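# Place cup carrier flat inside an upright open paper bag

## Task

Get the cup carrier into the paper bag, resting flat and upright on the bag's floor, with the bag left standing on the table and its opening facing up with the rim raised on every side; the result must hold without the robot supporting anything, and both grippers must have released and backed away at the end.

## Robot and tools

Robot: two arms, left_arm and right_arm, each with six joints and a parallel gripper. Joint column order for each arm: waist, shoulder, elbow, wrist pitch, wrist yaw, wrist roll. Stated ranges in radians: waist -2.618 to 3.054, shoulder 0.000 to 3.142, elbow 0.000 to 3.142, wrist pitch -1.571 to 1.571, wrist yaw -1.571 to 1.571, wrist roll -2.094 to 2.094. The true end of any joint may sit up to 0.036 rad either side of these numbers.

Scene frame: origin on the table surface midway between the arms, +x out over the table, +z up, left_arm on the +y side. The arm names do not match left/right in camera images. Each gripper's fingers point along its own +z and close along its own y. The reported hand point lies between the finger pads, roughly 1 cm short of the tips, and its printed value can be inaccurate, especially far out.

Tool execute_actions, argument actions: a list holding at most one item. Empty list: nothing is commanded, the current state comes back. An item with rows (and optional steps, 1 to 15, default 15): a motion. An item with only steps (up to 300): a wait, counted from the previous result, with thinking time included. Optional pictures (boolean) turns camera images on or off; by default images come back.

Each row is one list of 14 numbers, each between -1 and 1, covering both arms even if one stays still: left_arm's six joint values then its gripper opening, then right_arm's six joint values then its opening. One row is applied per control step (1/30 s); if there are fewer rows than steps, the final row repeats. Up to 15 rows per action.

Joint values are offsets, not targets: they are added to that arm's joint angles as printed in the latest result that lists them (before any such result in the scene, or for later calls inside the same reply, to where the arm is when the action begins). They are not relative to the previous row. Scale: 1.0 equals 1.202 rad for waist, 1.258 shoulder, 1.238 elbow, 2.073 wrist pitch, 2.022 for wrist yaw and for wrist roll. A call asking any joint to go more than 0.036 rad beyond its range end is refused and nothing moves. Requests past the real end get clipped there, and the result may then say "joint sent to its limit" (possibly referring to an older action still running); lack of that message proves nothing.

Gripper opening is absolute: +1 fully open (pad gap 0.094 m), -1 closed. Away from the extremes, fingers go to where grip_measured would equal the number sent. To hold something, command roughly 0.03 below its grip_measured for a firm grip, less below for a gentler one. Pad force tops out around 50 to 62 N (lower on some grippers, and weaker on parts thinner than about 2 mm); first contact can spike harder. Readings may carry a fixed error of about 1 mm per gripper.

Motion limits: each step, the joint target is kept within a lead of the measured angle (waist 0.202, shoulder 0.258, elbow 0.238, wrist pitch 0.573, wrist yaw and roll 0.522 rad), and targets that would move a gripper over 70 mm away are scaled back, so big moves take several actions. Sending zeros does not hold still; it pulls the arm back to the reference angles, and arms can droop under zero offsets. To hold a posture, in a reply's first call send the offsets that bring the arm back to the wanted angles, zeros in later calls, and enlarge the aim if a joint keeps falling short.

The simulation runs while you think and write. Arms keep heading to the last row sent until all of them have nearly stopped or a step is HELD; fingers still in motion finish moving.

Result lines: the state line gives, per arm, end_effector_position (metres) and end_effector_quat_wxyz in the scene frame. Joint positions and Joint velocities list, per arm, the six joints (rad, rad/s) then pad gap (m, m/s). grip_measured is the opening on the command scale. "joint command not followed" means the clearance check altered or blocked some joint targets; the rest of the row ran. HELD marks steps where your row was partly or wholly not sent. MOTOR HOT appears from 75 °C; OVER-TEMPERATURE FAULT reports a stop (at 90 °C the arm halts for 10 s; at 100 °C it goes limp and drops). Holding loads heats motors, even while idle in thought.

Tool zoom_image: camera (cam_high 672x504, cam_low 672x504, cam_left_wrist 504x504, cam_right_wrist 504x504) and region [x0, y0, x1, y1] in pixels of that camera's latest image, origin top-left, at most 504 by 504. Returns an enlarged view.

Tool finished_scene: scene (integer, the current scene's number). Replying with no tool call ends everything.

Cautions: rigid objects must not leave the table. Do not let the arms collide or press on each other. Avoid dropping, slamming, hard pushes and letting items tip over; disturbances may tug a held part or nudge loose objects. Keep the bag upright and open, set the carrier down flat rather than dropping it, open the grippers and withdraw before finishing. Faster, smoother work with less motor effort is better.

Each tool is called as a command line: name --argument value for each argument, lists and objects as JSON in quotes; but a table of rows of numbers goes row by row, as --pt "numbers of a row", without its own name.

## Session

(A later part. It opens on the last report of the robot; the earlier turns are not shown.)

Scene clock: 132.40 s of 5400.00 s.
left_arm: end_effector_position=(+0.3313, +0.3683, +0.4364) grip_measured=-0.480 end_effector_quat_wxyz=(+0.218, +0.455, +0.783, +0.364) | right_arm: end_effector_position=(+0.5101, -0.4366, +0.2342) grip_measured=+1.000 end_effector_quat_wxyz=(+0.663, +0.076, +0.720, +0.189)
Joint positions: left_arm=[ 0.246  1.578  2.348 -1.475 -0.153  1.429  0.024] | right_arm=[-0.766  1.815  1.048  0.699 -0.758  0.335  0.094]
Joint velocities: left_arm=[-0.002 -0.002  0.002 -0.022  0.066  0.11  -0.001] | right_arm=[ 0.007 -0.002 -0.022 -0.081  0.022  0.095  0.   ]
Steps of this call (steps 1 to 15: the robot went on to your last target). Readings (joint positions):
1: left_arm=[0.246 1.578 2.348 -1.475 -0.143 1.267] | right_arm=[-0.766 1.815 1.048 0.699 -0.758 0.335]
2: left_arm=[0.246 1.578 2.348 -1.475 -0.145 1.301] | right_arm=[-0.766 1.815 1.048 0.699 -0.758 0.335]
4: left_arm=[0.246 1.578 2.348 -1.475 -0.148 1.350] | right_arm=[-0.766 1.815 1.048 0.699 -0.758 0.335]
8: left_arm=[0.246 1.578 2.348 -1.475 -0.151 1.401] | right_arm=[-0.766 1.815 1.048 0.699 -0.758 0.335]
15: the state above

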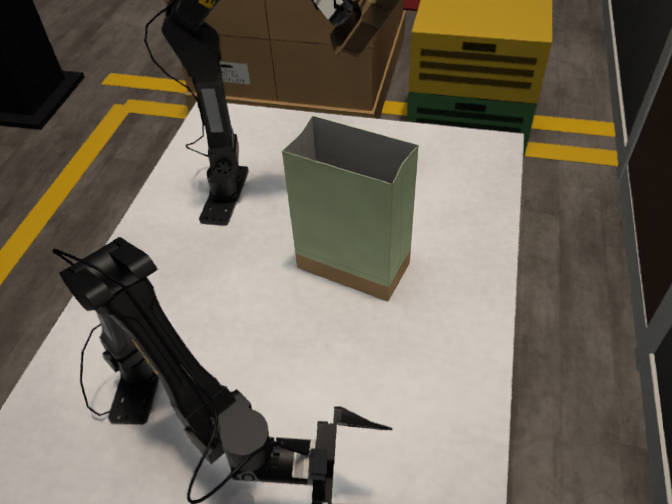

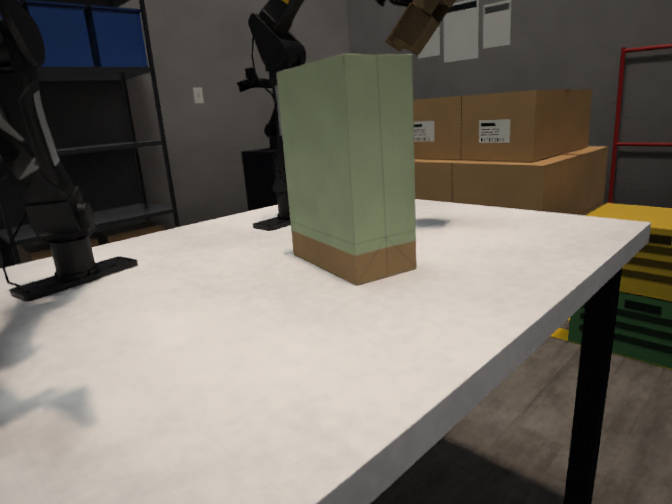

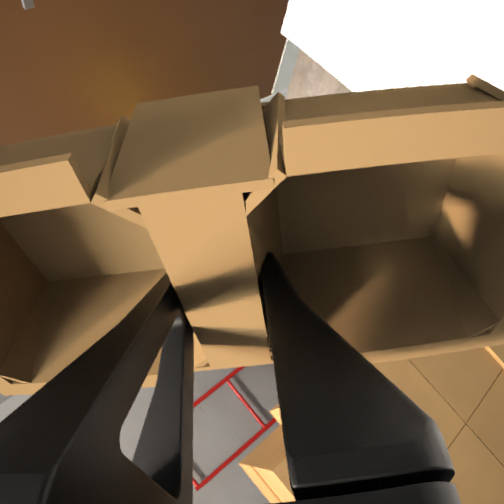

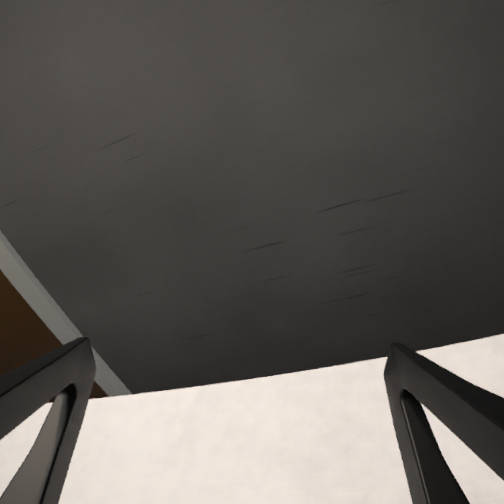

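execute_actions --actions '[{"rows":[[-0.06,0,0,0,0,0,-0.6,0,0,0,0,0,0,1],[-0.12,0,0,0,0,0,-0.6,0,0,0,0,0,0,1],[-0.18,0,0,0,0,0,-0.6,0,0,0,0,0,0,1],[-0.24,0,0,0,0,0,-0.6,0,0,0,0,0,0,1],[-0.3,0,0,0,0,0,-0.6,0,0,0,0,0,0,1],[-0.36,0,0,0,0,0,-0.6,0,0,0,0,0,0,1],[-0.42,0,0,0,0,0,-0.6,0,0,0,0,0,0,1],[-0.48,0,0,0,0,0,-0.6,0,0,0,0,0,0,1],[-0.54,0,0,0,0,0,-0.6,0,0,0,0,0,0,1],[-0.6,0,0,0,0,0,-0.6,0,0,0,0,0,0,1],[-0.645,0,0,0,0,0,-0.6,0,0,0,0,0,0,1]]}]' --pictures false

execute_actions --actions '[{"steps":15}]' --pictures false

execute_actions --actions '[{"rows":[[0,0.01,-0.02,0.01,0,0,-0.6,0,0,0,0,0,0,1],[0,0.02,-0.04,0.02,0,0,-0.6,0,0,0,0,0,0,1],[0,0.03,-0.06,0.03,0,0,-0.6,0,0,0,0,0,0,1],[0,0.04,-0.08,0.04,0,0,-0.6,0,0,0,0,0,0,1],[0,0.05,-0.1,0.05,0,0,-0.6,0,0,0,0,0,0,1],[0,0.06,-0.12,0.06,0,0,-0.6,0,0,0,0,0,0,1],[0,0.06,-0.14,0.07,0,0,-0.6,0,0,0,0,0,0,1],[0,0.06,-0.16,0.08,0,0,-0.6,0,0,0,0,0,0,1]]}]' --pictures false

execute_actions --actions '[{"steps":15}]'

zoom_image --camera "cam_high" --region '[240,30,460,220]'

Scene clock: 151.93 s of 5400.00 s.
left_arm: end_effector_position=(+0.3328, +0.1015, +0.4323) grip_measured=-0.481 end_effector_quat_wxyz=(+0.337, +0.725, +0.547, +0.247) | right_arm: end_effector_position=(+0.5101, -0.4366, +0.2342) grip_measured=+1.000 end_effector_quat_wxyz=(+0.663, +0.076, +0.720, +0.189)
Joint positions: left_arm=[-0.535  1.59   2.348 -1.475 -0.138  1.436  0.024] | right_arm=[-0.766  1.815  1.048  0.699 -0.758  0.335  0.094]
Joint velocities: left_arm=[-0.017 -0.012 -0.007  0.007 -0.022 -0.095 -0.   ] | right_arm=[-0.002 -0.012 -0.007 -0.007 -0.125 -0.007  0.   ]
Steps of this call (steps 1 to 15: the robot went on to your last target; steps 16 to 90: nothing new was sent; then 16.03 s passed at rest; steps 91 to 105: all 15 steps of this action). Readings (joint positions):
91: left_arm=[0.236 1.578 2.348 -1.475 -0.160 1.436] | right_arm=[-0.766 1.815 1.048 0.699 -0.758 0.335]
92: left_arm=[0.207 1.578 2.348 -1.475 -0.170 1.436] | right_arm=[-0.766 1.815 1.048 0.699 -0.758 0.335]
94: left_arm=[0.091 1.579 2.348 -1.475 -0.178 1.436] | right_arm=[-0.766 1.815 1.048 0.699 -0.758 0.335]
98: left_arm=[-0.206 1.585 2.348 -1.475 -0.169 1.436] | right_arm=[-0.766 1.815 1.048 0.699 -0.758 0.335]
105: the state above

Scene clock: 152.43 s of 5400.00 s.
left_arm: end_effector_position=(+0.3336, +0.1035, +0.4325) grip_measured=-0.481 end_effector_quat_wxyz=(+0.335, +0.723, +0.549, +0.251) | right_arm: end_effector_position=(+0.5101, -0.4366, +0.2342) grip_measured=+1.000 end_effector_quat_wxyz=(+0.663, +0.076, +0.720, +0.189)
Joint positions: left_arm=[-0.535  1.59   2.348 -1.475 -0.149  1.436  0.024] | right_arm=[-0.766  1.815  1.048  0.699 -0.758  0.335  0.094]
Joint velocities: left_arm=[-0.012 -0.012 -0.002 -0.066 -0.007 -0.007  0.   ] | right_arm=[ 0.012 -0.007 -0.017  0.007 -0.022  0.007  0.   ]
Steps of this call (steps 1 to 15: the robot went on to your last target). Readings (joint positions):
1: left_arm=[-0.535 1.590 2.348 -1.475 -0.141 1.436] | right_arm=[-0.766 1.815 1.048 0.699 -0.758 0.335]
2: left_arm=[-0.535 1.590 2.348 -1.475 -0.143 1.436] | right_arm=[-0.766 1.815 1.048 0.699 -0.758 0.335]
4: left_arm=[-0.535 1.590 2.348 -1.475 -0.146 1.436] | right_arm=[-0.766 1.815 1.048 0.699 -0.758 0.335]
8: left_arm=[-0.535 1.590 2.348 -1.475 -0.148 1.436] | right_arm=[-0.766 1.815 1.048 0.699 -0.758 0.335]
15: the state above

Scene clock: 152.93 s of 5400.00 s.
left_arm: end_effector_position=(+0.3833, +0.0779, +0.3473) grip_measured=-0.480 end_effector_quat_wxyz=(+0.260, +0.754, +0.563, +0.215) | right_arm: end_effector_position=(+0.5101, -0.4366, +0.2342) grip_measured=+1.000 end_effector_quat_wxyz=(+0.663, +0.076, +0.720, +0.189)
Joint positions: left_arm=[-0.535  1.701  2.145 -1.341 -0.149  1.436  0.024] | right_arm=[-0.766  1.815  1.048  0.699 -0.758  0.335  0.094]
Joint velocities: left_arm=[-0.022  0.007 -0.002  0.051 -0.022  0.007 -0.   ] | right_arm=[ 0.002 -0.007 -0.017  0.081 -0.051 -0.022  0.   ]
Steps of this call (steps 1 to 15: all 15 steps of this action). Readings (joint positions):
1: left_arm=[-0.535 1.591 2.348 -1.475 -0.149 1.436] | right_arm=[-0.766 1.815 1.048 0.699 -0.758 0.335]
2: left_arm=[-0.535 1.591 2.343 -1.470 -0.149 1.436] | right_arm=[-0.766 1.815 1.048 0.699 -0.758 0.335]
4: left_arm=[-0.535 1.593 2.316 -1.449 -0.149 1.436] | right_arm=[-0.766 1.815 1.048 0.699 -0.758 0.335]
8: left_arm=[-0.535 1.628 2.221 -1.387 -0.149 1.436] | right_arm=[-0.766 1.815 1.048 0.699 -0.758 0.335]
15: the state above

Scene clock: 153.43 s of 5400.00 s.
left_arm: end_effector_position=(+0.3829, +0.0781, +0.3562) grip_measured=-0.480 end_effector_quat_wxyz=(+0.274, +0.749, +0.561, +0.222) | right_arm: end_effector_position=(+0.5101, -0.4366, +0.2342) grip_measured=+1.000 end_effector_quat_wxyz=(+0.663, +0.076, +0.720, +0.189)
Joint positions: left_arm=[-0.535  1.685  2.145 -1.324 -0.149  1.436  0.024] | right_arm=[-0.766  1.815  1.048  0.699 -0.758  0.335  0.094]
Joint velocities: left_arm=[-0.007 -0.002 -0.007 -0.037 -0.066 -0.022 -0.   ] | right_arm=[-0.002  0.007  0.007  0.051 -0.081 -0.037  0.   ]
Steps of this call (steps 1 to 15: the robot went on to your last target). Readings (joint positions):
1: left_arm=[-0.535 1.700 2.145 -1.339 -0.149 1.436] | right_arm=[-0.766 1.815 1.048 0.699 -0.758 0.335]
2: left_arm=[-0.535 1.697 2.145 -1.335 -0.149 1.436] | right_arm=[-0.766 1.815 1.048 0.699 -0.758 0.335]
4: left_arm=[-0.535 1.691 2.145 -1.330 -0.149 1.436] | right_arm=[-0.766 1.815 1.048 0.699 -0.758 0.335]
8: left_arm=[-0.535 1.685 2.145 -1.326 -0.149 1.436] | right_arm=[-0.766 1.815 1.048 0.699 -0.758 0.335]
15: the state above

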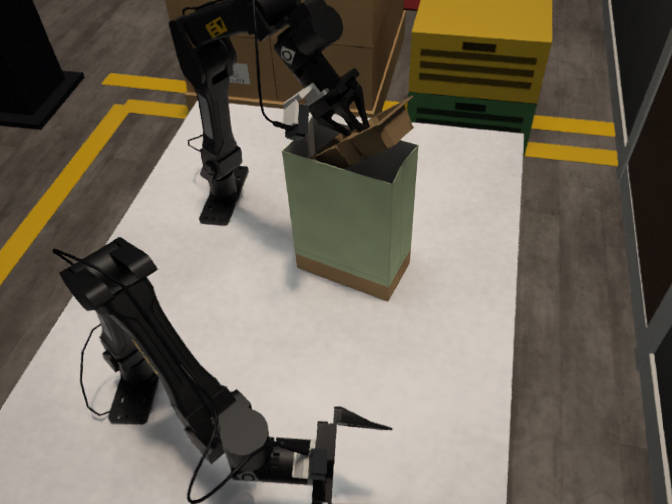

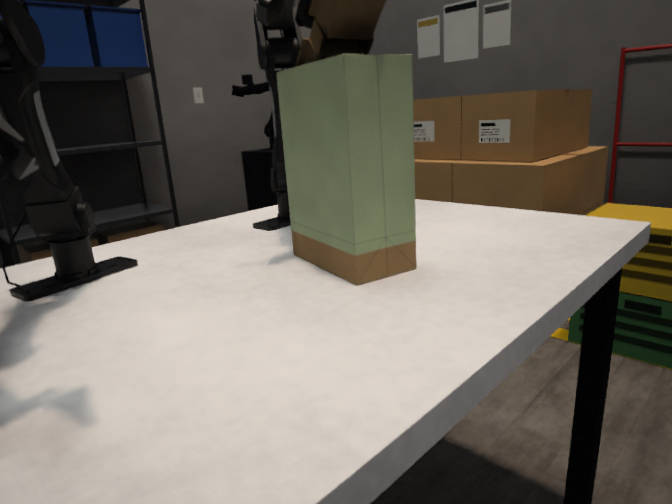

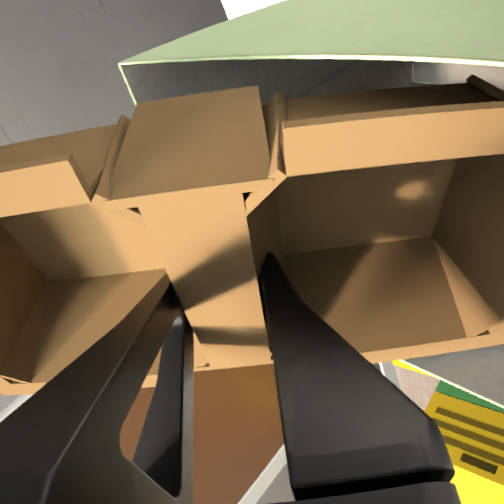

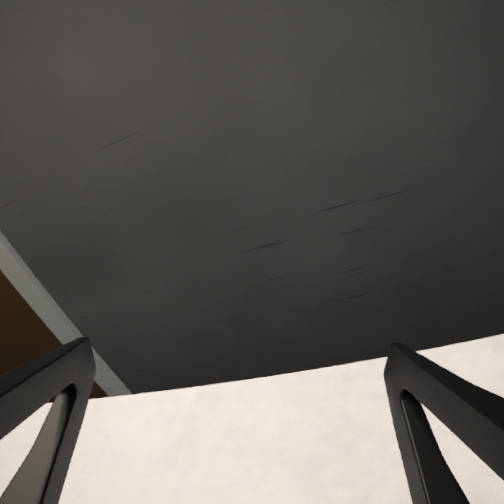

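Region (240, 30, 460, 220) of cam_high's 672x504 image, scaled by 2.291, with more detail than that image has; it fills the top 435 rows of this view, and the rest is white.

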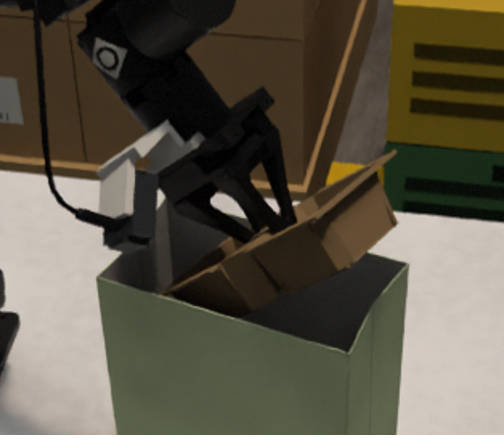

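execute_actions --actions '[{"rows":[[0.02,0,0,0,0,0,-0.6,0,0,0,0,0,0,1],[0.035,0,0,0,0,0,-0.6,0,0,0,0,0,0,1],[0.047,0,0,-0.01,0,0,-0.6,0,0,0,0,0,0,1],[0.047,0,0,-0.02,0,0,-0.6,0,0,0,0,0,0,1],[0.047,0.01,0,-0.03,0,0,-0.6,0,0,0,0,0,0,1],[0.047,0.02,0,-0.04,0,0,-0.6,0,0,0,0,0,0,1],[0.047,0.03,0,-0.05,0,0,-0.6,0,0,0,0,0,0,1],[0.047,0.04,0,-0.06,0,0,-0.6,0,0,0,0,0,0,1],[0.047,0.05,0,-0.07,0,0,-0.6,0,0,0,0,0,0,1],[0.047,0.06,0,-0.08,0,0,-0.6,0,0,0,0,0,0,1]]}]' --pictures false

execute_actions --actions '[{"steps":15}]'

zoom_image --camera "cam_high" --region '[240,30,460,220]'

Scene clock: 167.80 s of 5400.00 s.
left_arm: end_effector_position=(+0.3832, +0.1028, +0.3048) grip_measured=-0.480 end_effector_quat_wxyz=(+0.174, +0.764, +0.595, +0.182) | right_arm: end_effector_position=(+0.5101, -0.4366, +0.2342) grip_measured=+1.000 end_effector_quat_wxyz=(+0.663, +0.076, +0.720, +0.189)
Joint positions: left_arm=[-0.48   1.772  2.145 -1.457 -0.153  1.436  0.024] | right_arm=[-0.766  1.815  1.048  0.699 -0.758  0.335  0.094]
Joint velocities: left_arm=[-0.002  0.154 -0.012 -0.168 -0.037  0.037 -0.001] | right_arm=[-0.012 -0.002  0.002 -0.007  0.022  0.051  0.   ]
Steps of this call (steps 1 to 15: the robot went on to your last target; steps 16 to 90: nothing new was sent; then 10.87 s passed at rest; steps 91 to 105: all 15 steps of this action). Readings (joint positions):
91: left_arm=[-0.533 1.685 2.145 -1.324 -0.149 1.436] | right_arm=[-0.766 1.815 1.048 0.699 -0.758 0.335]
92: left_arm=[-0.528 1.685 2.145 -1.324 -0.149 1.436] | right_arm=[-0.766 1.815 1.048 0.699 -0.758 0.335]
94: left_arm=[-0.505 1.685 2.145 -1.328 -0.148 1.436] | right_arm=[-0.766 1.815 1.048 0.699 -0.758 0.335]
98: left_arm=[-0.480 1.697 2.145 -1.372 -0.153 1.436] | right_arm=[-0.766 1.815 1.048 0.699 -0.758 0.335]
105: the state above

Scene clock: 168.30 s of 5400.00 s.
left_arm: end_effector_position=(+0.3795, +0.1045, +0.3008) grip_measured=-0.480 end_effector_quat_wxyz=(+0.163, +0.767, +0.596, +0.176) | right_arm: end_effector_position=(+0.5101, -0.4366, +0.2342) grip_measured=+1.000 end_effector_quat_wxyz=(+0.663, +0.076, +0.720, +0.189)
Joint positions: left_arm=[-0.48   1.776  2.145 -1.479 -0.153  1.436  0.024] | right_arm=[-0.766  1.815  1.048  0.699 -0.758  0.335  0.094]
Joint velocities: left_arm=[-0.012 -0.007 -0.012  0.037 -0.11  -0.007  0.   ] | right_arm=[-0.012  0.002  0.007 -0.007 -0.081 -0.037  0.   ]
Steps of this call (steps 1 to 15: the robot went on to your last target). Readings (joint positions):
1: left_arm=[-0.480 1.776 2.145 -1.462 -0.153 1.436] | right_arm=[-0.766 1.815 1.048 0.699 -0.758 0.335]
2: left_arm=[-0.480 1.776 2.145 -1.466 -0.153 1.436] | right_arm=[-0.766 1.815 1.048 0.699 -0.758 0.335]
4: left_arm=[-0.480 1.776 2.145 -1.471 -0.153 1.436] | right_arm=[-0.766 1.815 1.048 0.699 -0.758 0.335]
8: left_arm=[-0.480 1.776 2.145 -1.477 -0.153 1.436] | right_arm=[-0.766 1.815 1.048 0.699 -0.758 0.335]
15: the state above

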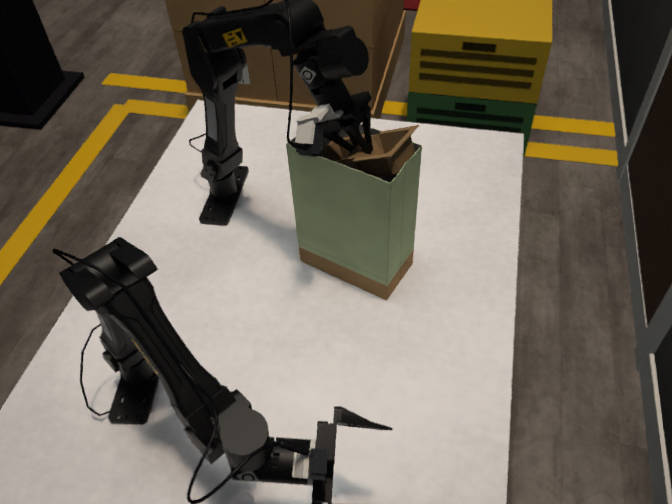

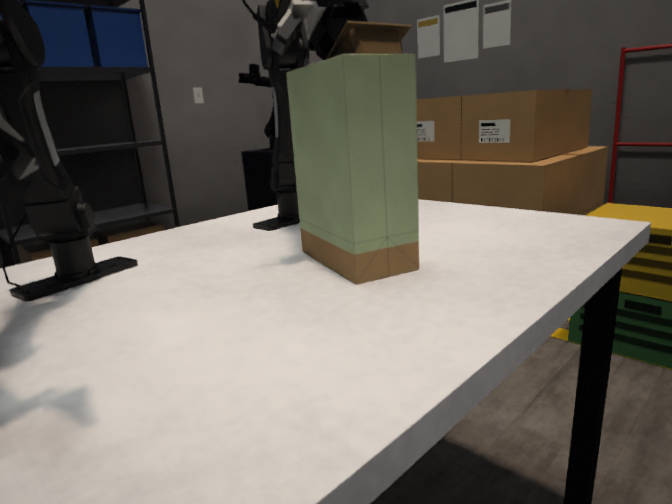

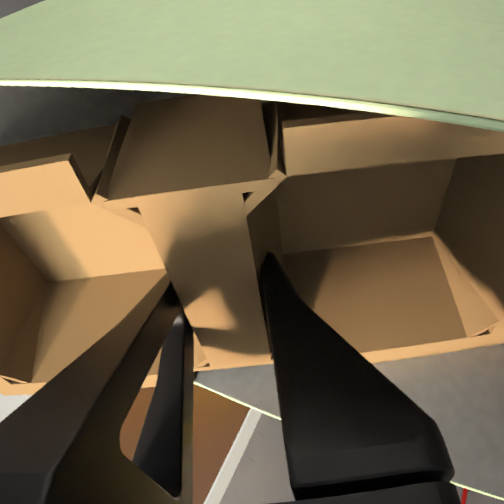

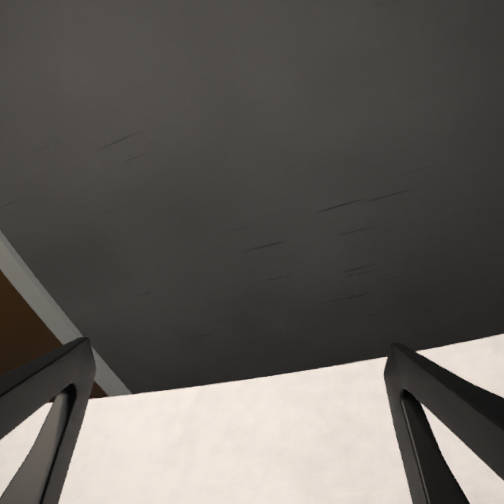

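Region (240, 30, 460, 220) of cam_high's 672x504 image, scaled by 2.291, with more detail than that image has; it fills the top 435 rows of this view, and the rest is white.

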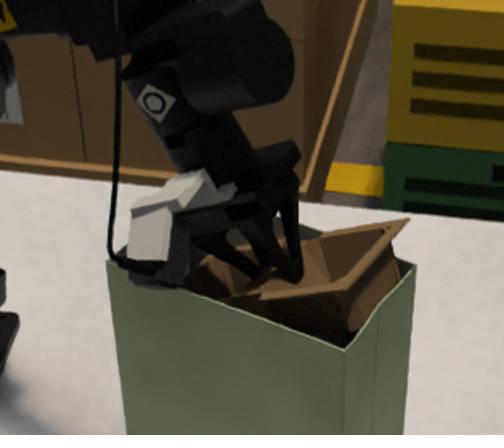

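execute_actions --actions '[{"rows":[[0,0,-0.01,-0.005,0,0.02,-0.6,0,0,0,0,0,0,1],[0,0,-0.02,-0.01,0,0.03,-0.6,0,0,0,0,0,0,1],[0,0.005,-0.03,-0.015,0,0.03,-0.6,0,0,0,0,0,0,1],[0,0.01,-0.04,-0.02,0,0.03,-0.6,0,0,0,0,0,0,1],[0,0.015,-0.05,-0.02,0,0.03,-0.6,0,0,0,0,0,0,1],[0,0.02,-0.06,-0.02,0,0.03,-0.6,0,0,0,0,0,0,1],[0,0.025,-0.07,-0.02,0,0.03,-0.6,0,0,0,0,0,0,1]]}]' --pictures false

execute_actions --actions '[{"steps":15}]'

zoom_image --camera "cam_high" --region '[240,30,460,220]'

Scene clock: 179.30 s of 5400.00 s.
left_arm: end_effector_position=(+0.3729, +0.1075, +0.2581) grip_measured=-0.480 end_effector_quat_wxyz=(+0.094, +0.796, +0.580, +0.143) | right_arm: end_effector_position=(+0.5101, -0.4366, +0.2342) grip_measured=+1.000 end_effector_quat_wxyz=(+0.663, +0.076, +0.720, +0.189)
Joint positions: left_arm=[-0.48   1.819  2.066 -1.508 -0.153  1.487  0.024] | right_arm=[-0.766  1.815  1.048  0.699 -0.758  0.335  0.094]
Joint velocities: left_arm=[-0.017 -0.007 -0.007 -0.007 -0.125 -0.066  0.001] | right_arm=[-0.012 -0.002  0.012 -0.154 -0.11  -0.051  0.   ]
Steps of this call (steps 1 to 15: the robot went on to your last target; steps 16 to 90: nothing new was sent; then 7.50 s passed at rest; steps 91 to 105: all 15 steps of this action). Readings (joint positions):
91: left_arm=[-0.480 1.776 2.145 -1.480 -0.153 1.441] | right_arm=[-0.766 1.815 1.048 0.699 -0.758 0.335]
92: left_arm=[-0.480 1.776 2.145 -1.481 -0.153 1.450] | right_arm=[-0.766 1.815 1.048 0.699 -0.758 0.335]
94: left_arm=[-0.480 1.776 2.136 -1.484 -0.153 1.464] | right_arm=[-0.766 1.815 1.048 0.699 -0.758 0.335]
98: left_arm=[-0.480 1.786 2.091 -1.499 -0.153 1.479] | right_arm=[-0.766 1.815 1.048 0.699 -0.758 0.335]
105: the state above

Scene clock: 179.80 s of 5400.00 s.
left_arm: end_effector_position=(+0.3728, +0.1075, +0.2580) grip_measured=-0.480 end_effector_quat_wxyz=(+0.094, +0.797, +0.579, +0.143) | right_arm: end_effector_position=(+0.5101, -0.4366, +0.2342) grip_measured=+1.000 end_effector_quat_wxyz=(+0.663, +0.076, +0.720, +0.189)
Joint positions: left_arm=[-0.48   1.819  2.066 -1.508 -0.153  1.488  0.024] | right_arm=[-0.766  1.815  1.048  0.699 -0.758  0.335  0.094]
Joint velocities: left_arm=[-0.012 -0.002 -0.007  0.022 -0.022  0.022 -0.   ] | right_arm=[-0.002 -0.002  0.022  0.051  0.007 -0.007  0.   ]
Steps of this call (steps 1 to 15: the robot went on to your last target). Readings (joint positions):
1: left_arm=[-0.480 1.819 2.066 -1.508 -0.153 1.487] | right_arm=[-0.766 1.815 1.048 0.699 -0.758 0.335]
2: left_arm=[-0.480 1.819 2.066 -1.508 -0.153 1.487] | right_arm=[-0.766 1.815 1.048 0.699 -0.758 0.335]
4: left_arm=[-0.480 1.819 2.066 -1.508 -0.153 1.488] | right_arm=[-0.766 1.815 1.048 0.699 -0.758 0.335]
8: left_arm=[-0.480 1.819 2.066 -1.508 -0.153 1.488] | right_arm=[-0.766 1.815 1.048 0.699 -0.758 0.335]
15: the state above
All arms were judged still, so your last target was given up. Only a new action makes them travel on or press farther. Fingers that are still opening or closing keep moving.

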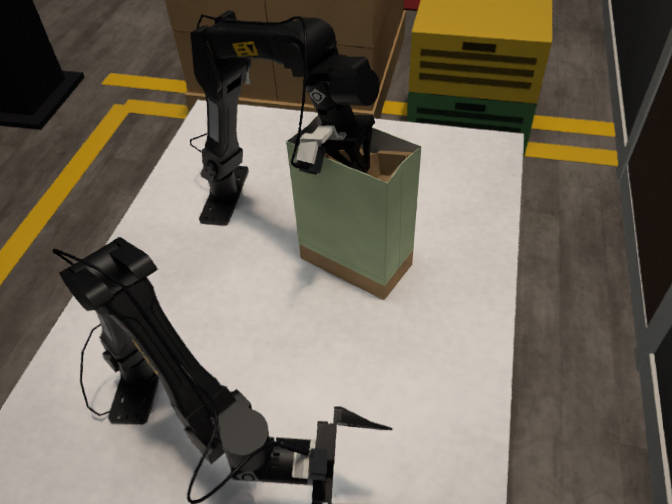

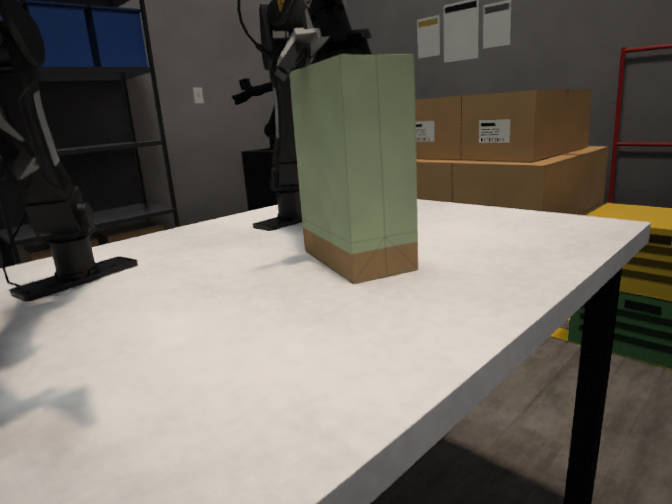

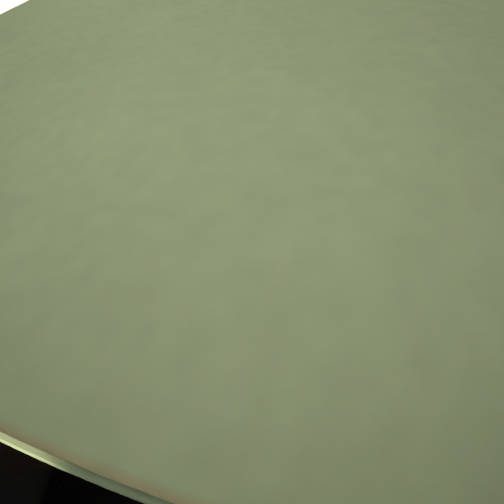

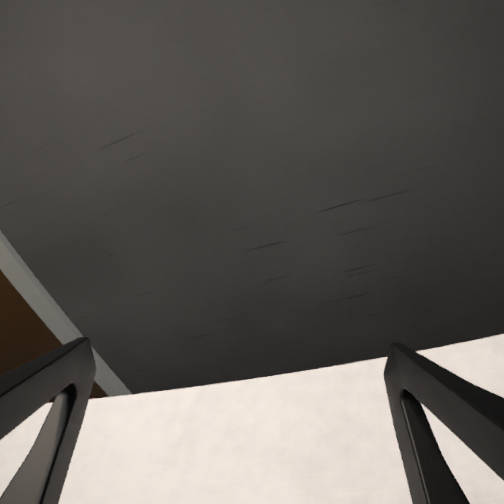

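Region (240, 30, 460, 220) of cam_high's 672x504 image, scaled by 2.291, with more detail than that image has; it fills the top 435 rows of this view, and the rest is white.

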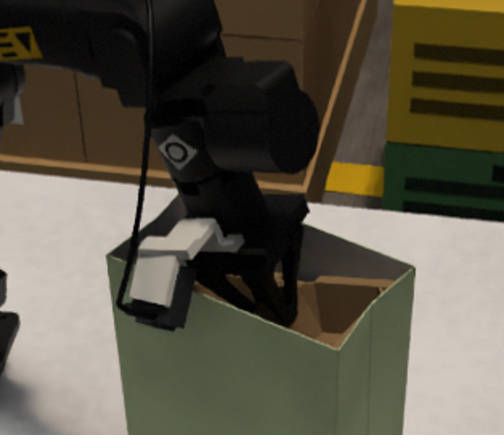

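execute_actions --actions '[{"rows":[[0,0.01,0,0,0,0,-0.6,0,0,0,0,0,0,1],[0,0.02,0,0,0,0,-0.6,0,0,0,0,0,0,1],[0,0.025,0,0,0,0,-0.6,0,0,0,0,0,0,1],[0,0.025,0,0,0,0,-0.6,0,0,0,0,0,0,1],[0,0.025,0,0,0,0,-0.6,0,0,0,0,0,0,1],[0,0.025,0,0,0,0,-0.6,0,0,0,0,0,0,1],[0,0.025,0,0,0,0,-0.6,0,0,0,0,0,0,1],[0,0.025,0,0,0,0,-0.6,0,0,0,0,0,0,1],[0,0.025,0,0,0,0,-0.25,0,0,0,0,0,0,1]]}]' --pictures false

execute_actions --actions '[{"steps":15}]' --pictures false

execute_actions --actions '[{"rows":[[0,-0.01,0.02,0,0,0,-0.4,0,0,0,0,0,0,1],[0,-0.02,0.04,0,0,0,-0.5,0,0,0,0,0,0,1],[0,-0.03,0.06,0,0,0,-0.6,0,0,0,0,0,0,1],[0,-0.04,0.08,0,0,0,-0.6,0,0,0,0,0,0,1],[0,-0.06,0.1,0,0,0,-0.6,0,0,0,0,0,0,1],[0,-0.08,0.12,0,0,0,-0.6,0,0,0,0,0,0,1],[0,-0.1,0.14,0,0,0,-0.6,0,0,0,0,0,0,1],[0,-0.12,0.16,0,0,0,-0.6,0,0,0,0,0,0,1],[0,-0.14,0.18,0,0,0,-0.6,0,0,0,0,0,0,1],[0,-0.16,0.2,0,0,0,-0.6,0,0,0,0,0,0,1]]}]' --pictures false

execute_actions --actions '[{"steps":15}]'

Scene clock: 197.37 s of 5400.00 s.
left_arm: end_effector_position=(+0.3771, +0.1056, +0.2451) grip_measured=-0.252 end_effector_quat_wxyz=(+0.079, +0.800, +0.579, +0.135) | right_arm: end_effector_position=(+0.5101, -0.4366, +0.2342) grip_measured=+1.000 end_effector_quat_wxyz=(+0.663, +0.076, +0.720, +0.189)
Joint positions: left_arm=[-0.48   1.854  2.066 -1.508 -0.153  1.489  0.035] | right_arm=[-0.766  1.815  1.048  0.699 -0.758  0.335  0.094]
Joint velocities: left_arm=[-0.002  0.002 -0.007 -0.007 -0.022 -0.007 -0.   ] | right_arm=[ 0.012 -0.027 -0.017 -0.11  -0.051 -0.007  0.   ]
Steps of this call (steps 1 to 90: nothing new was sent; then 14.07 s passed at rest; steps 91 to 105: all 15 steps of this action). Readings (joint positions):
91: left_arm=[-0.480 1.820 2.066 -1.508 -0.153 1.489] | right_arm=[-0.766 1.815 1.048 0.699 -0.758 0.335]
92: left_arm=[-0.480 1.821 2.066 -1.508 -0.153 1.489] | right_arm=[-0.766 1.815 1.048 0.699 -0.758 0.335]
94: left_arm=[-0.480 1.829 2.066 -1.508 -0.153 1.489] | right_arm=[-0.766 1.815 1.048 0.699 -0.758 0.335]
98: left_arm=[-0.480 1.850 2.066 -1.508 -0.153 1.489] | right_arm=[-0.766 1.815 1.048 0.699 -0.758 0.335]
105: the state above

Scene clock: 197.87 s of 5400.00 s.
left_arm: end_effector_position=(+0.3771, +0.1056, +0.2451) grip_measured=-0.252 end_effector_quat_wxyz=(+0.079, +0.800, +0.579, +0.135) | right_arm: end_effector_position=(+0.5101, -0.4366, +0.2342) grip_measured=+1.000 end_effector_quat_wxyz=(+0.663, +0.076, +0.720, +0.189)
Joint positions: left_arm=[-0.48   1.854  2.066 -1.508 -0.153  1.489  0.035] | right_arm=[-0.766  1.815  1.048  0.699 -0.758  0.335  0.094]
Joint velocities: left_arm=[-0.017  0.002 -0.002  0.022  0.066  0.007  0.   ] | right_arm=[ 0.017 -0.007 -0.017 -0.022 -0.022 -0.007  0.   ]
Steps of this call (steps 1 to 15: the robot went on to your last target). Readings (joint positions):
1: left_arm=[-0.480 1.854 2.066 -1.508 -0.153 1.489] | right_arm=[-0.766 1.815 1.048 0.699 -0.758 0.335]
2: left_arm=[-0.480 1.854 2.066 -1.508 -0.153 1.489] | right_arm=[-0.766 1.815 1.048 0.699 -0.758 0.335]
4: left_arm=[-0.480 1.854 2.066 -1.508 -0.153 1.489] | right_arm=[-0.766 1.815 1.048 0.699 -0.758 0.335]
8: left_arm=[-0.480 1.854 2.066 -1.508 -0.153 1.489] | right_arm=[-0.766 1.815 1.048 0.699 -0.758 0.335]
15: the state above
All arms were judged still, so your last target was given up. Only a new action makes them travel on or press farther. Fingers that are still opening or closing keep moving.

Scene clock: 198.37 s of 5400.00 s.
left_arm: end_effector_position=(+0.3527, +0.1165, +0.3933) grip_measured=-0.598 end_effector_quat_wxyz=(+0.267, +0.746, +0.561, +0.241) | right_arm: end_effector_position=(+0.5101, -0.4366, +0.2342) grip_measured=+1.000 end_effector_quat_wxyz=(+0.663, +0.076, +0.720, +0.189)
Joint positions: left_arm=[-0.48   1.645  2.298 -1.501 -0.153  1.489  0.019] | right_arm=[-0.766  1.815  1.048  0.699 -0.758  0.335  0.094]
Joint velocities: left_arm=[-0.012 -0.486  0.261 -0.022  0.022  0.022 -0.001] | right_arm=[-0.022 -0.002  0.002  0.022  0.022 -0.051  0.   ]
Steps of this call (steps 1 to 15: all 15 steps of this action). Readings (joint positions):
1: left_arm=[-0.480 1.854 2.066 -1.508 -0.153 1.489] | right_arm=[-0.766 1.815 1.048 0.699 -0.758 0.335]
2: left_arm=[-0.480 1.854 2.068 -1.508 -0.153 1.489] | right_arm=[-0.766 1.815 1.048 0.699 -0.758 0.335]
4: left_arm=[-0.480 1.854 2.088 -1.509 -0.153 1.489] | right_arm=[-0.766 1.815 1.048 0.699 -0.758 0.335]
8: left_arm=[-0.480 1.812 2.166 -1.507 -0.153 1.489] | right_arm=[-0.766 1.815 1.048 0.699 -0.758 0.335]
15: the state above

Scene clock: 198.87 s of 5400.00 s.
left_arm: end_effector_position=(+0.3551, +0.1154, +0.3936) grip_measured=-0.598 end_effector_quat_wxyz=(+0.267, +0.745, +0.561, +0.241) | right_arm: end_effector_position=(+0.5101, -0.4366, +0.2342) grip_measured=+1.000 end_effector_quat_wxyz=(+0.663, +0.076, +0.720, +0.189)
Joint positions: left_arm=[-0.48   1.655  2.309 -1.501 -0.153  1.489  0.019] | right_arm=[-0.766  1.815  1.048  0.699 -0.758  0.335  0.094]
Joint velocities: left_arm=[-0.017  0.007  0.007 -0.022 -0.022  0.037 -0.002] | right_arm=[-0.002 -0.007  0.012  0.007 -0.037  0.037  0.   ]
Steps of this call (steps 1 to 15: the robot went on to your last target). Readings (joint positions):
1: left_arm=[-0.480 1.631 2.305 -1.501 -0.153 1.489] | right_arm=[-0.766 1.815 1.048 0.699 -0.758 0.335]
2: left_arm=[-0.480 1.623 2.308 -1.501 -0.153 1.489] | right_arm=[-0.766 1.815 1.048 0.699 -0.758 0.335]
4: left_arm=[-0.480 1.621 2.309 -1.501 -0.153 1.489] | right_arm=[-0.766 1.815 1.048 0.699 -0.758 0.335]
8: left_arm=[-0.480 1.644 2.309 -1.501 -0.153 1.489] | right_arm=[-0.766 1.815 1.048 0.699 -0.758 0.335]
15: the state above

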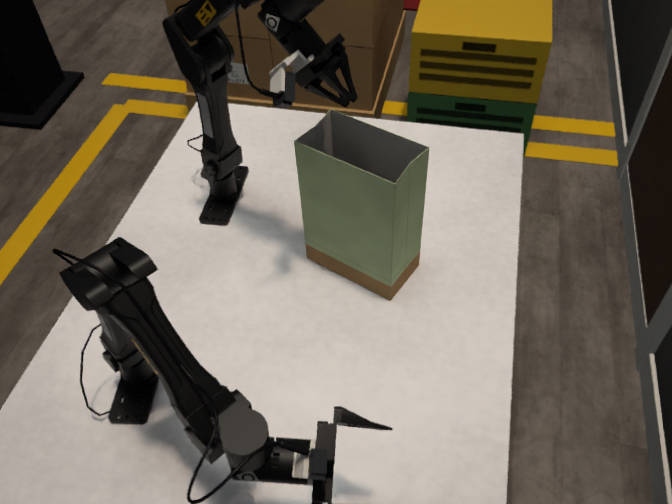

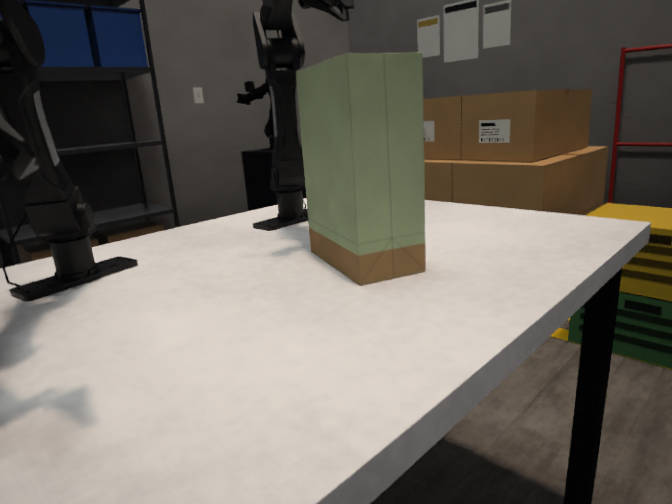

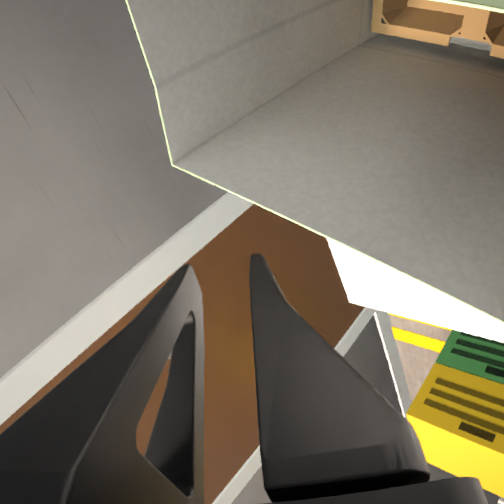

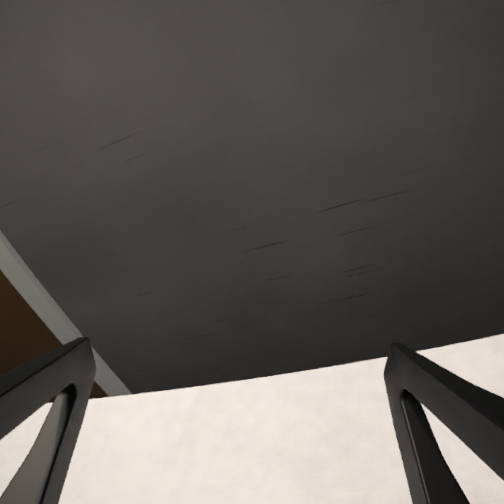

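execute_actions --actions '[{"rows":[[0,0.02,-0.03,0,0,0,-0.6,0,0,0,0,0,0,1],[0.03,0.04,-0.06,0,0,0,-0.6,0,0,0,0,0,0,1],[0.06,0.05,-0.09,0,0,0,-0.6,0,0,0,0,0,0,1],[0.1,0.05,-0.11,0,0,0,-0.6,0,0,0,0,0,0,1]]}]' --pictures false

execute_actions --actions '[{"steps":15}]'

Scene clock: 205.80 s of 5400.00 s.
left_arm: end_effector_position=(+0.3853, +0.1546, +0.3215) grip_measured=-0.598 end_effector_quat_wxyz=(+0.164, +0.739, +0.621, +0.205) | right_arm: end_effector_position=(+0.5101, -0.4366, +0.2342) grip_measured=+1.000 end_effector_quat_wxyz=(+0.663, +0.076, +0.720, +0.189)
Joint positions: left_arm=[-0.357  1.74   2.175 -1.496 -0.161  1.489  0.019] | right_arm=[-0.766  1.815  1.048  0.699 -0.758  0.335  0.094]
Joint velocities: left_arm=[ 0.007 -0.061 -0.007  0.037 -0.022  0.022  0.001] | right_arm=[-0.002  0.007  0.007 -0.007  0.007 -0.051  0.   ]
Steps of this call (steps 1 to 15: the robot went on to your last target; steps 16 to 90: nothing new was sent; then 3.43 s passed at rest; steps 91 to 105: all 15 steps of this action). Readings (joint positions):
91: left_arm=[-0.480 1.656 2.307 -1.501 -0.153 1.489] | right_arm=[-0.766 1.815 1.048 0.699 -0.758 0.335]
92: left_arm=[-0.477 1.657 2.298 -1.499 -0.152 1.489] | right_arm=[-0.766 1.815 1.048 0.699 -0.758 0.335]
94: left_arm=[-0.441 1.662 2.256 -1.495 -0.146 1.489] | right_arm=[-0.766 1.815 1.048 0.699 -0.758 0.335]
98: left_arm=[-0.361 1.716 2.190 -1.496 -0.159 1.489] | right_arm=[-0.766 1.815 1.048 0.699 -0.758 0.335]
105: the state above

Scene clock: 206.30 s of 5400.00 s.
left_arm: end_effector_position=(+0.3849, +0.1547, +0.3223) grip_measured=-0.598 end_effector_quat_wxyz=(+0.165, +0.738, +0.620, +0.206) | right_arm: end_effector_position=(+0.5101, -0.4366, +0.2342) grip_measured=+1.000 end_effector_quat_wxyz=(+0.663, +0.076, +0.720, +0.189)
Joint positions: left_arm=[-0.357  1.738  2.175 -1.496 -0.161  1.489  0.019] | right_arm=[-0.766  1.815  1.048  0.699 -0.758  0.335  0.094]
Joint velocities: left_arm=[ 0.007  0.002 -0.012 -0.007 -0.022 -0.022 -0.001] | right_arm=[-0.012 -0.002  0.012 -0.007  0.051 -0.022  0.   ]
Steps of this call (steps 1 to 15: the robot went on to your last target). Readings (joint positions):
1: left_arm=[-0.357 1.739 2.175 -1.496 -0.161 1.489] | right_arm=[-0.766 1.815 1.048 0.699 -0.758 0.335]
2: left_arm=[-0.357 1.738 2.175 -1.496 -0.161 1.489] | right_arm=[-0.766 1.815 1.048 0.699 -0.758 0.335]
4: left_arm=[-0.357 1.738 2.175 -1.496 -0.161 1.489] | right_arm=[-0.766 1.815 1.048 0.699 -0.758 0.335]
8: left_arm=[-0.357 1.738 2.175 -1.496 -0.161 1.489] | right_arm=[-0.766 1.815 1.048 0.699 -0.758 0.335]
15: the state above
All arms were judged still, so your last target was given up. Only a new action makes them travel on or press farther. Fingers that are still opening or closing keep moving.

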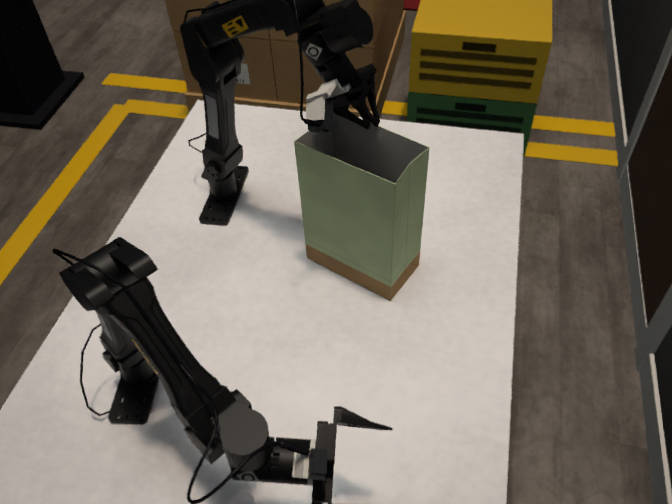

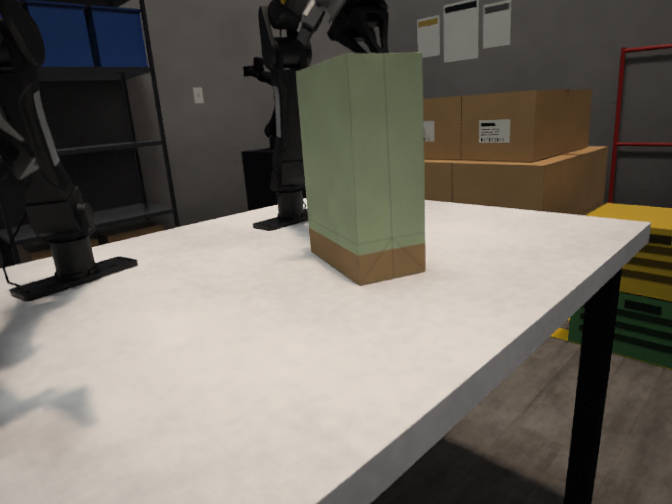

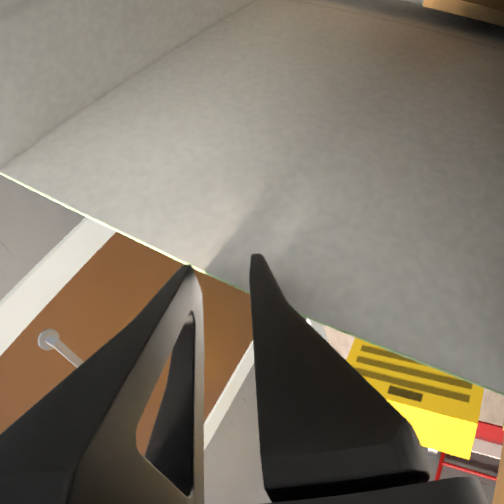

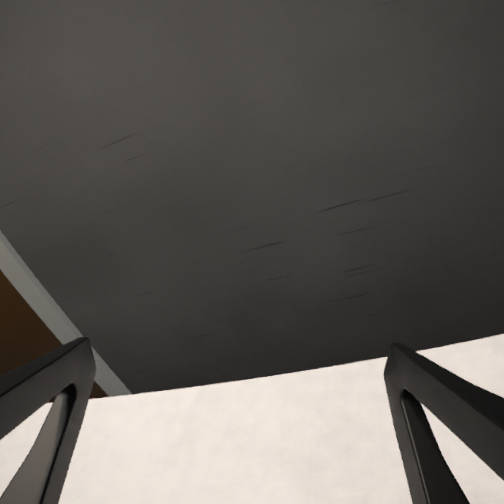

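execute_actions --actions '[{"rows":[[0,0,0.05,0,0,0,-0.6,0,0,0,0,0,0,1],[0,0,0.09,0,0,0,-0.6,0,0,0,0,0,0,1],[0,0,0.09,0,0,0,-0.6,0,0,0,0,0,0,1],[0,0,0.09,0,0,0,-0.6,0,0,0,0,0,0,1],[0,0,0.09,0,0,0,-0.6,0,0,0,0,0,0,1],[0,0,0.09,0,0,0,-0.6,0,0,0,0,0,0,1],[0,0,0.09,0,0.05,0,-0.6,0,0,0,0,0,0,1],[0,0,0.09,0,0.1,0,-0.6,0,0,0,0,0,0,1],[0,0,0.09,0,0.15,0,-0.6,0,0,0,0,0,0,1],[0,0,0.09,0,0.2,0,-0.6,0,0,0,0,0,0,1],[0,0,0.09,0,0.25,0,-0.6,0,0,0,0,0,0,1],[0,0,0.09,0,0.3,0,-0.6,0,0,0,0,0,0,1]]}]' --pictures false

execute_actions --actions '[{"steps":15}]'

Scene clock: 219.30 s of 5400.00 s.
left_arm: end_effector_position=(+0.3655, +0.0807, +0.3507) grip_measured=-0.598 end_effector_quat_wxyz=(+0.312, +0.763, +0.564, +0.055) | right_arm: end_effector_position=(+0.5101, -0.4366, +0.2342) grip_measured=+1.000 end_effector_quat_wxyz=(+0.663, +0.076, +0.720, +0.189)
Joint positions: left_arm=[-0.357  1.745  2.261 -1.495  0.271  1.489  0.019] | right_arm=[-0.766  1.815  1.048  0.699 -0.758  0.335  0.094]
Joint velocities: left_arm=[ 0.002 -0.007 -0.002  0.051  1.077  0.066  0.001] | right_arm=[ 0.017 -0.007 -0.002  0.051 -0.081  0.007  0.   ]
Steps of this call (steps 1 to 90: nothing new was sent; then 9.50 s passed at rest; steps 91 to 105: all 15 steps of this action). Readings (joint positions):
91: left_arm=[-0.357 1.738 2.179 -1.497 -0.161 1.489] | right_arm=[-0.766 1.815 1.048 0.699 -0.758 0.335]
92: left_arm=[-0.357 1.743 2.195 -1.501 -0.161 1.489] | right_arm=[-0.766 1.815 1.048 0.699 -0.758 0.335]
94: left_arm=[-0.357 1.748 2.232 -1.497 -0.161 1.489] | right_arm=[-0.766 1.815 1.048 0.699 -0.758 0.335]
98: left_arm=[-0.357 1.745 2.260 -1.495 -0.122 1.489] | right_arm=[-0.766 1.815 1.048 0.699 -0.758 0.335]
105: the state above

Scene clock: 219.80 s of 5400.00 s.
left_arm: end_effector_position=(+0.3535, +0.0585, +0.3580) grip_measured=-0.598 end_effector_quat_wxyz=(+0.347, +0.767, +0.539, -0.005) | right_arm: end_effector_position=(+0.5101, -0.4366, +0.2342) grip_measured=+1.000 end_effector_quat_wxyz=(+0.663, +0.076, +0.720, +0.189)
Joint positions: left_arm=[-0.357  1.745  2.261 -1.495  0.419  1.489  0.019] | right_arm=[-0.766  1.815  1.048  0.699 -0.758  0.335  0.094]
Joint velocities: left_arm=[-0.027  0.012 -0.012  0.037  0.051 -0.022  0.   ] | right_arm=[ 0.007 -0.002 -0.002  0.051 -0.037 -0.051  0.   ]
Steps of this call (steps 1 to 15: the robot went on to your last target). Readings (joint positions):
1: left_arm=[-0.357 1.745 2.261 -1.495 0.303 1.489] | right_arm=[-0.766 1.815 1.048 0.699 -0.758 0.335]
2: left_arm=[-0.357 1.745 2.261 -1.495 0.329 1.489] | right_arm=[-0.766 1.815 1.048 0.699 -0.758 0.335]
4: left_arm=[-0.357 1.745 2.261 -1.495 0.365 1.489] | right_arm=[-0.766 1.815 1.048 0.699 -0.758 0.335]
8: left_arm=[-0.357 1.745 2.261 -1.495 0.401 1.489] | right_arm=[-0.766 1.815 1.048 0.699 -0.758 0.335]
15: the state above

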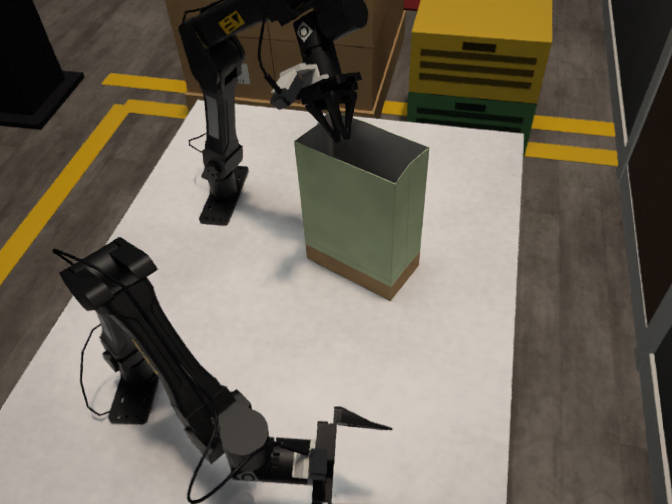

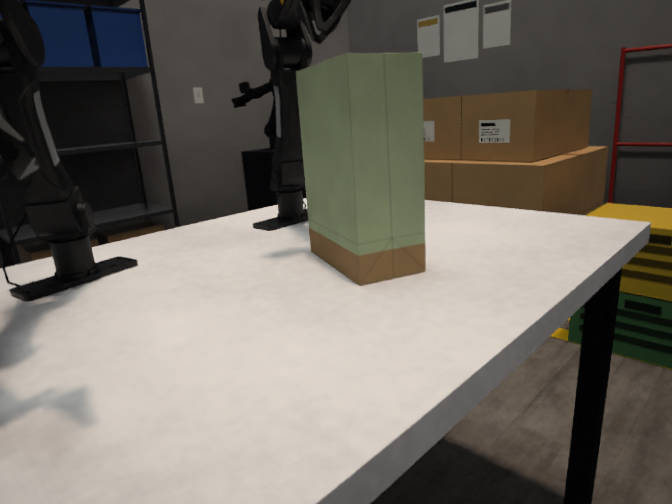

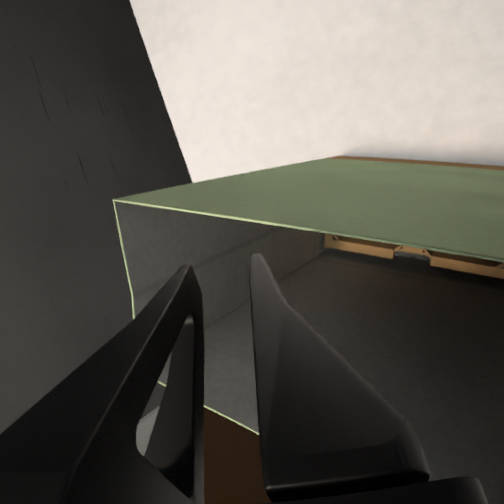

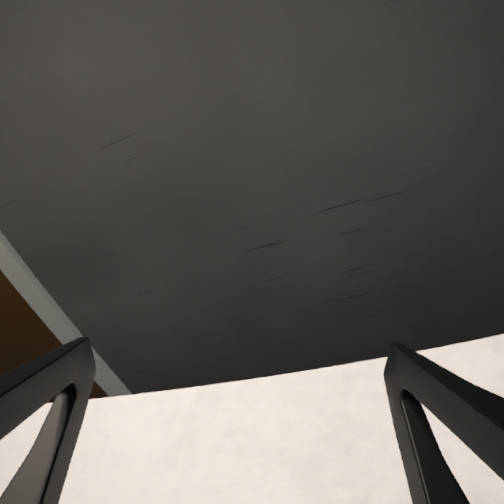

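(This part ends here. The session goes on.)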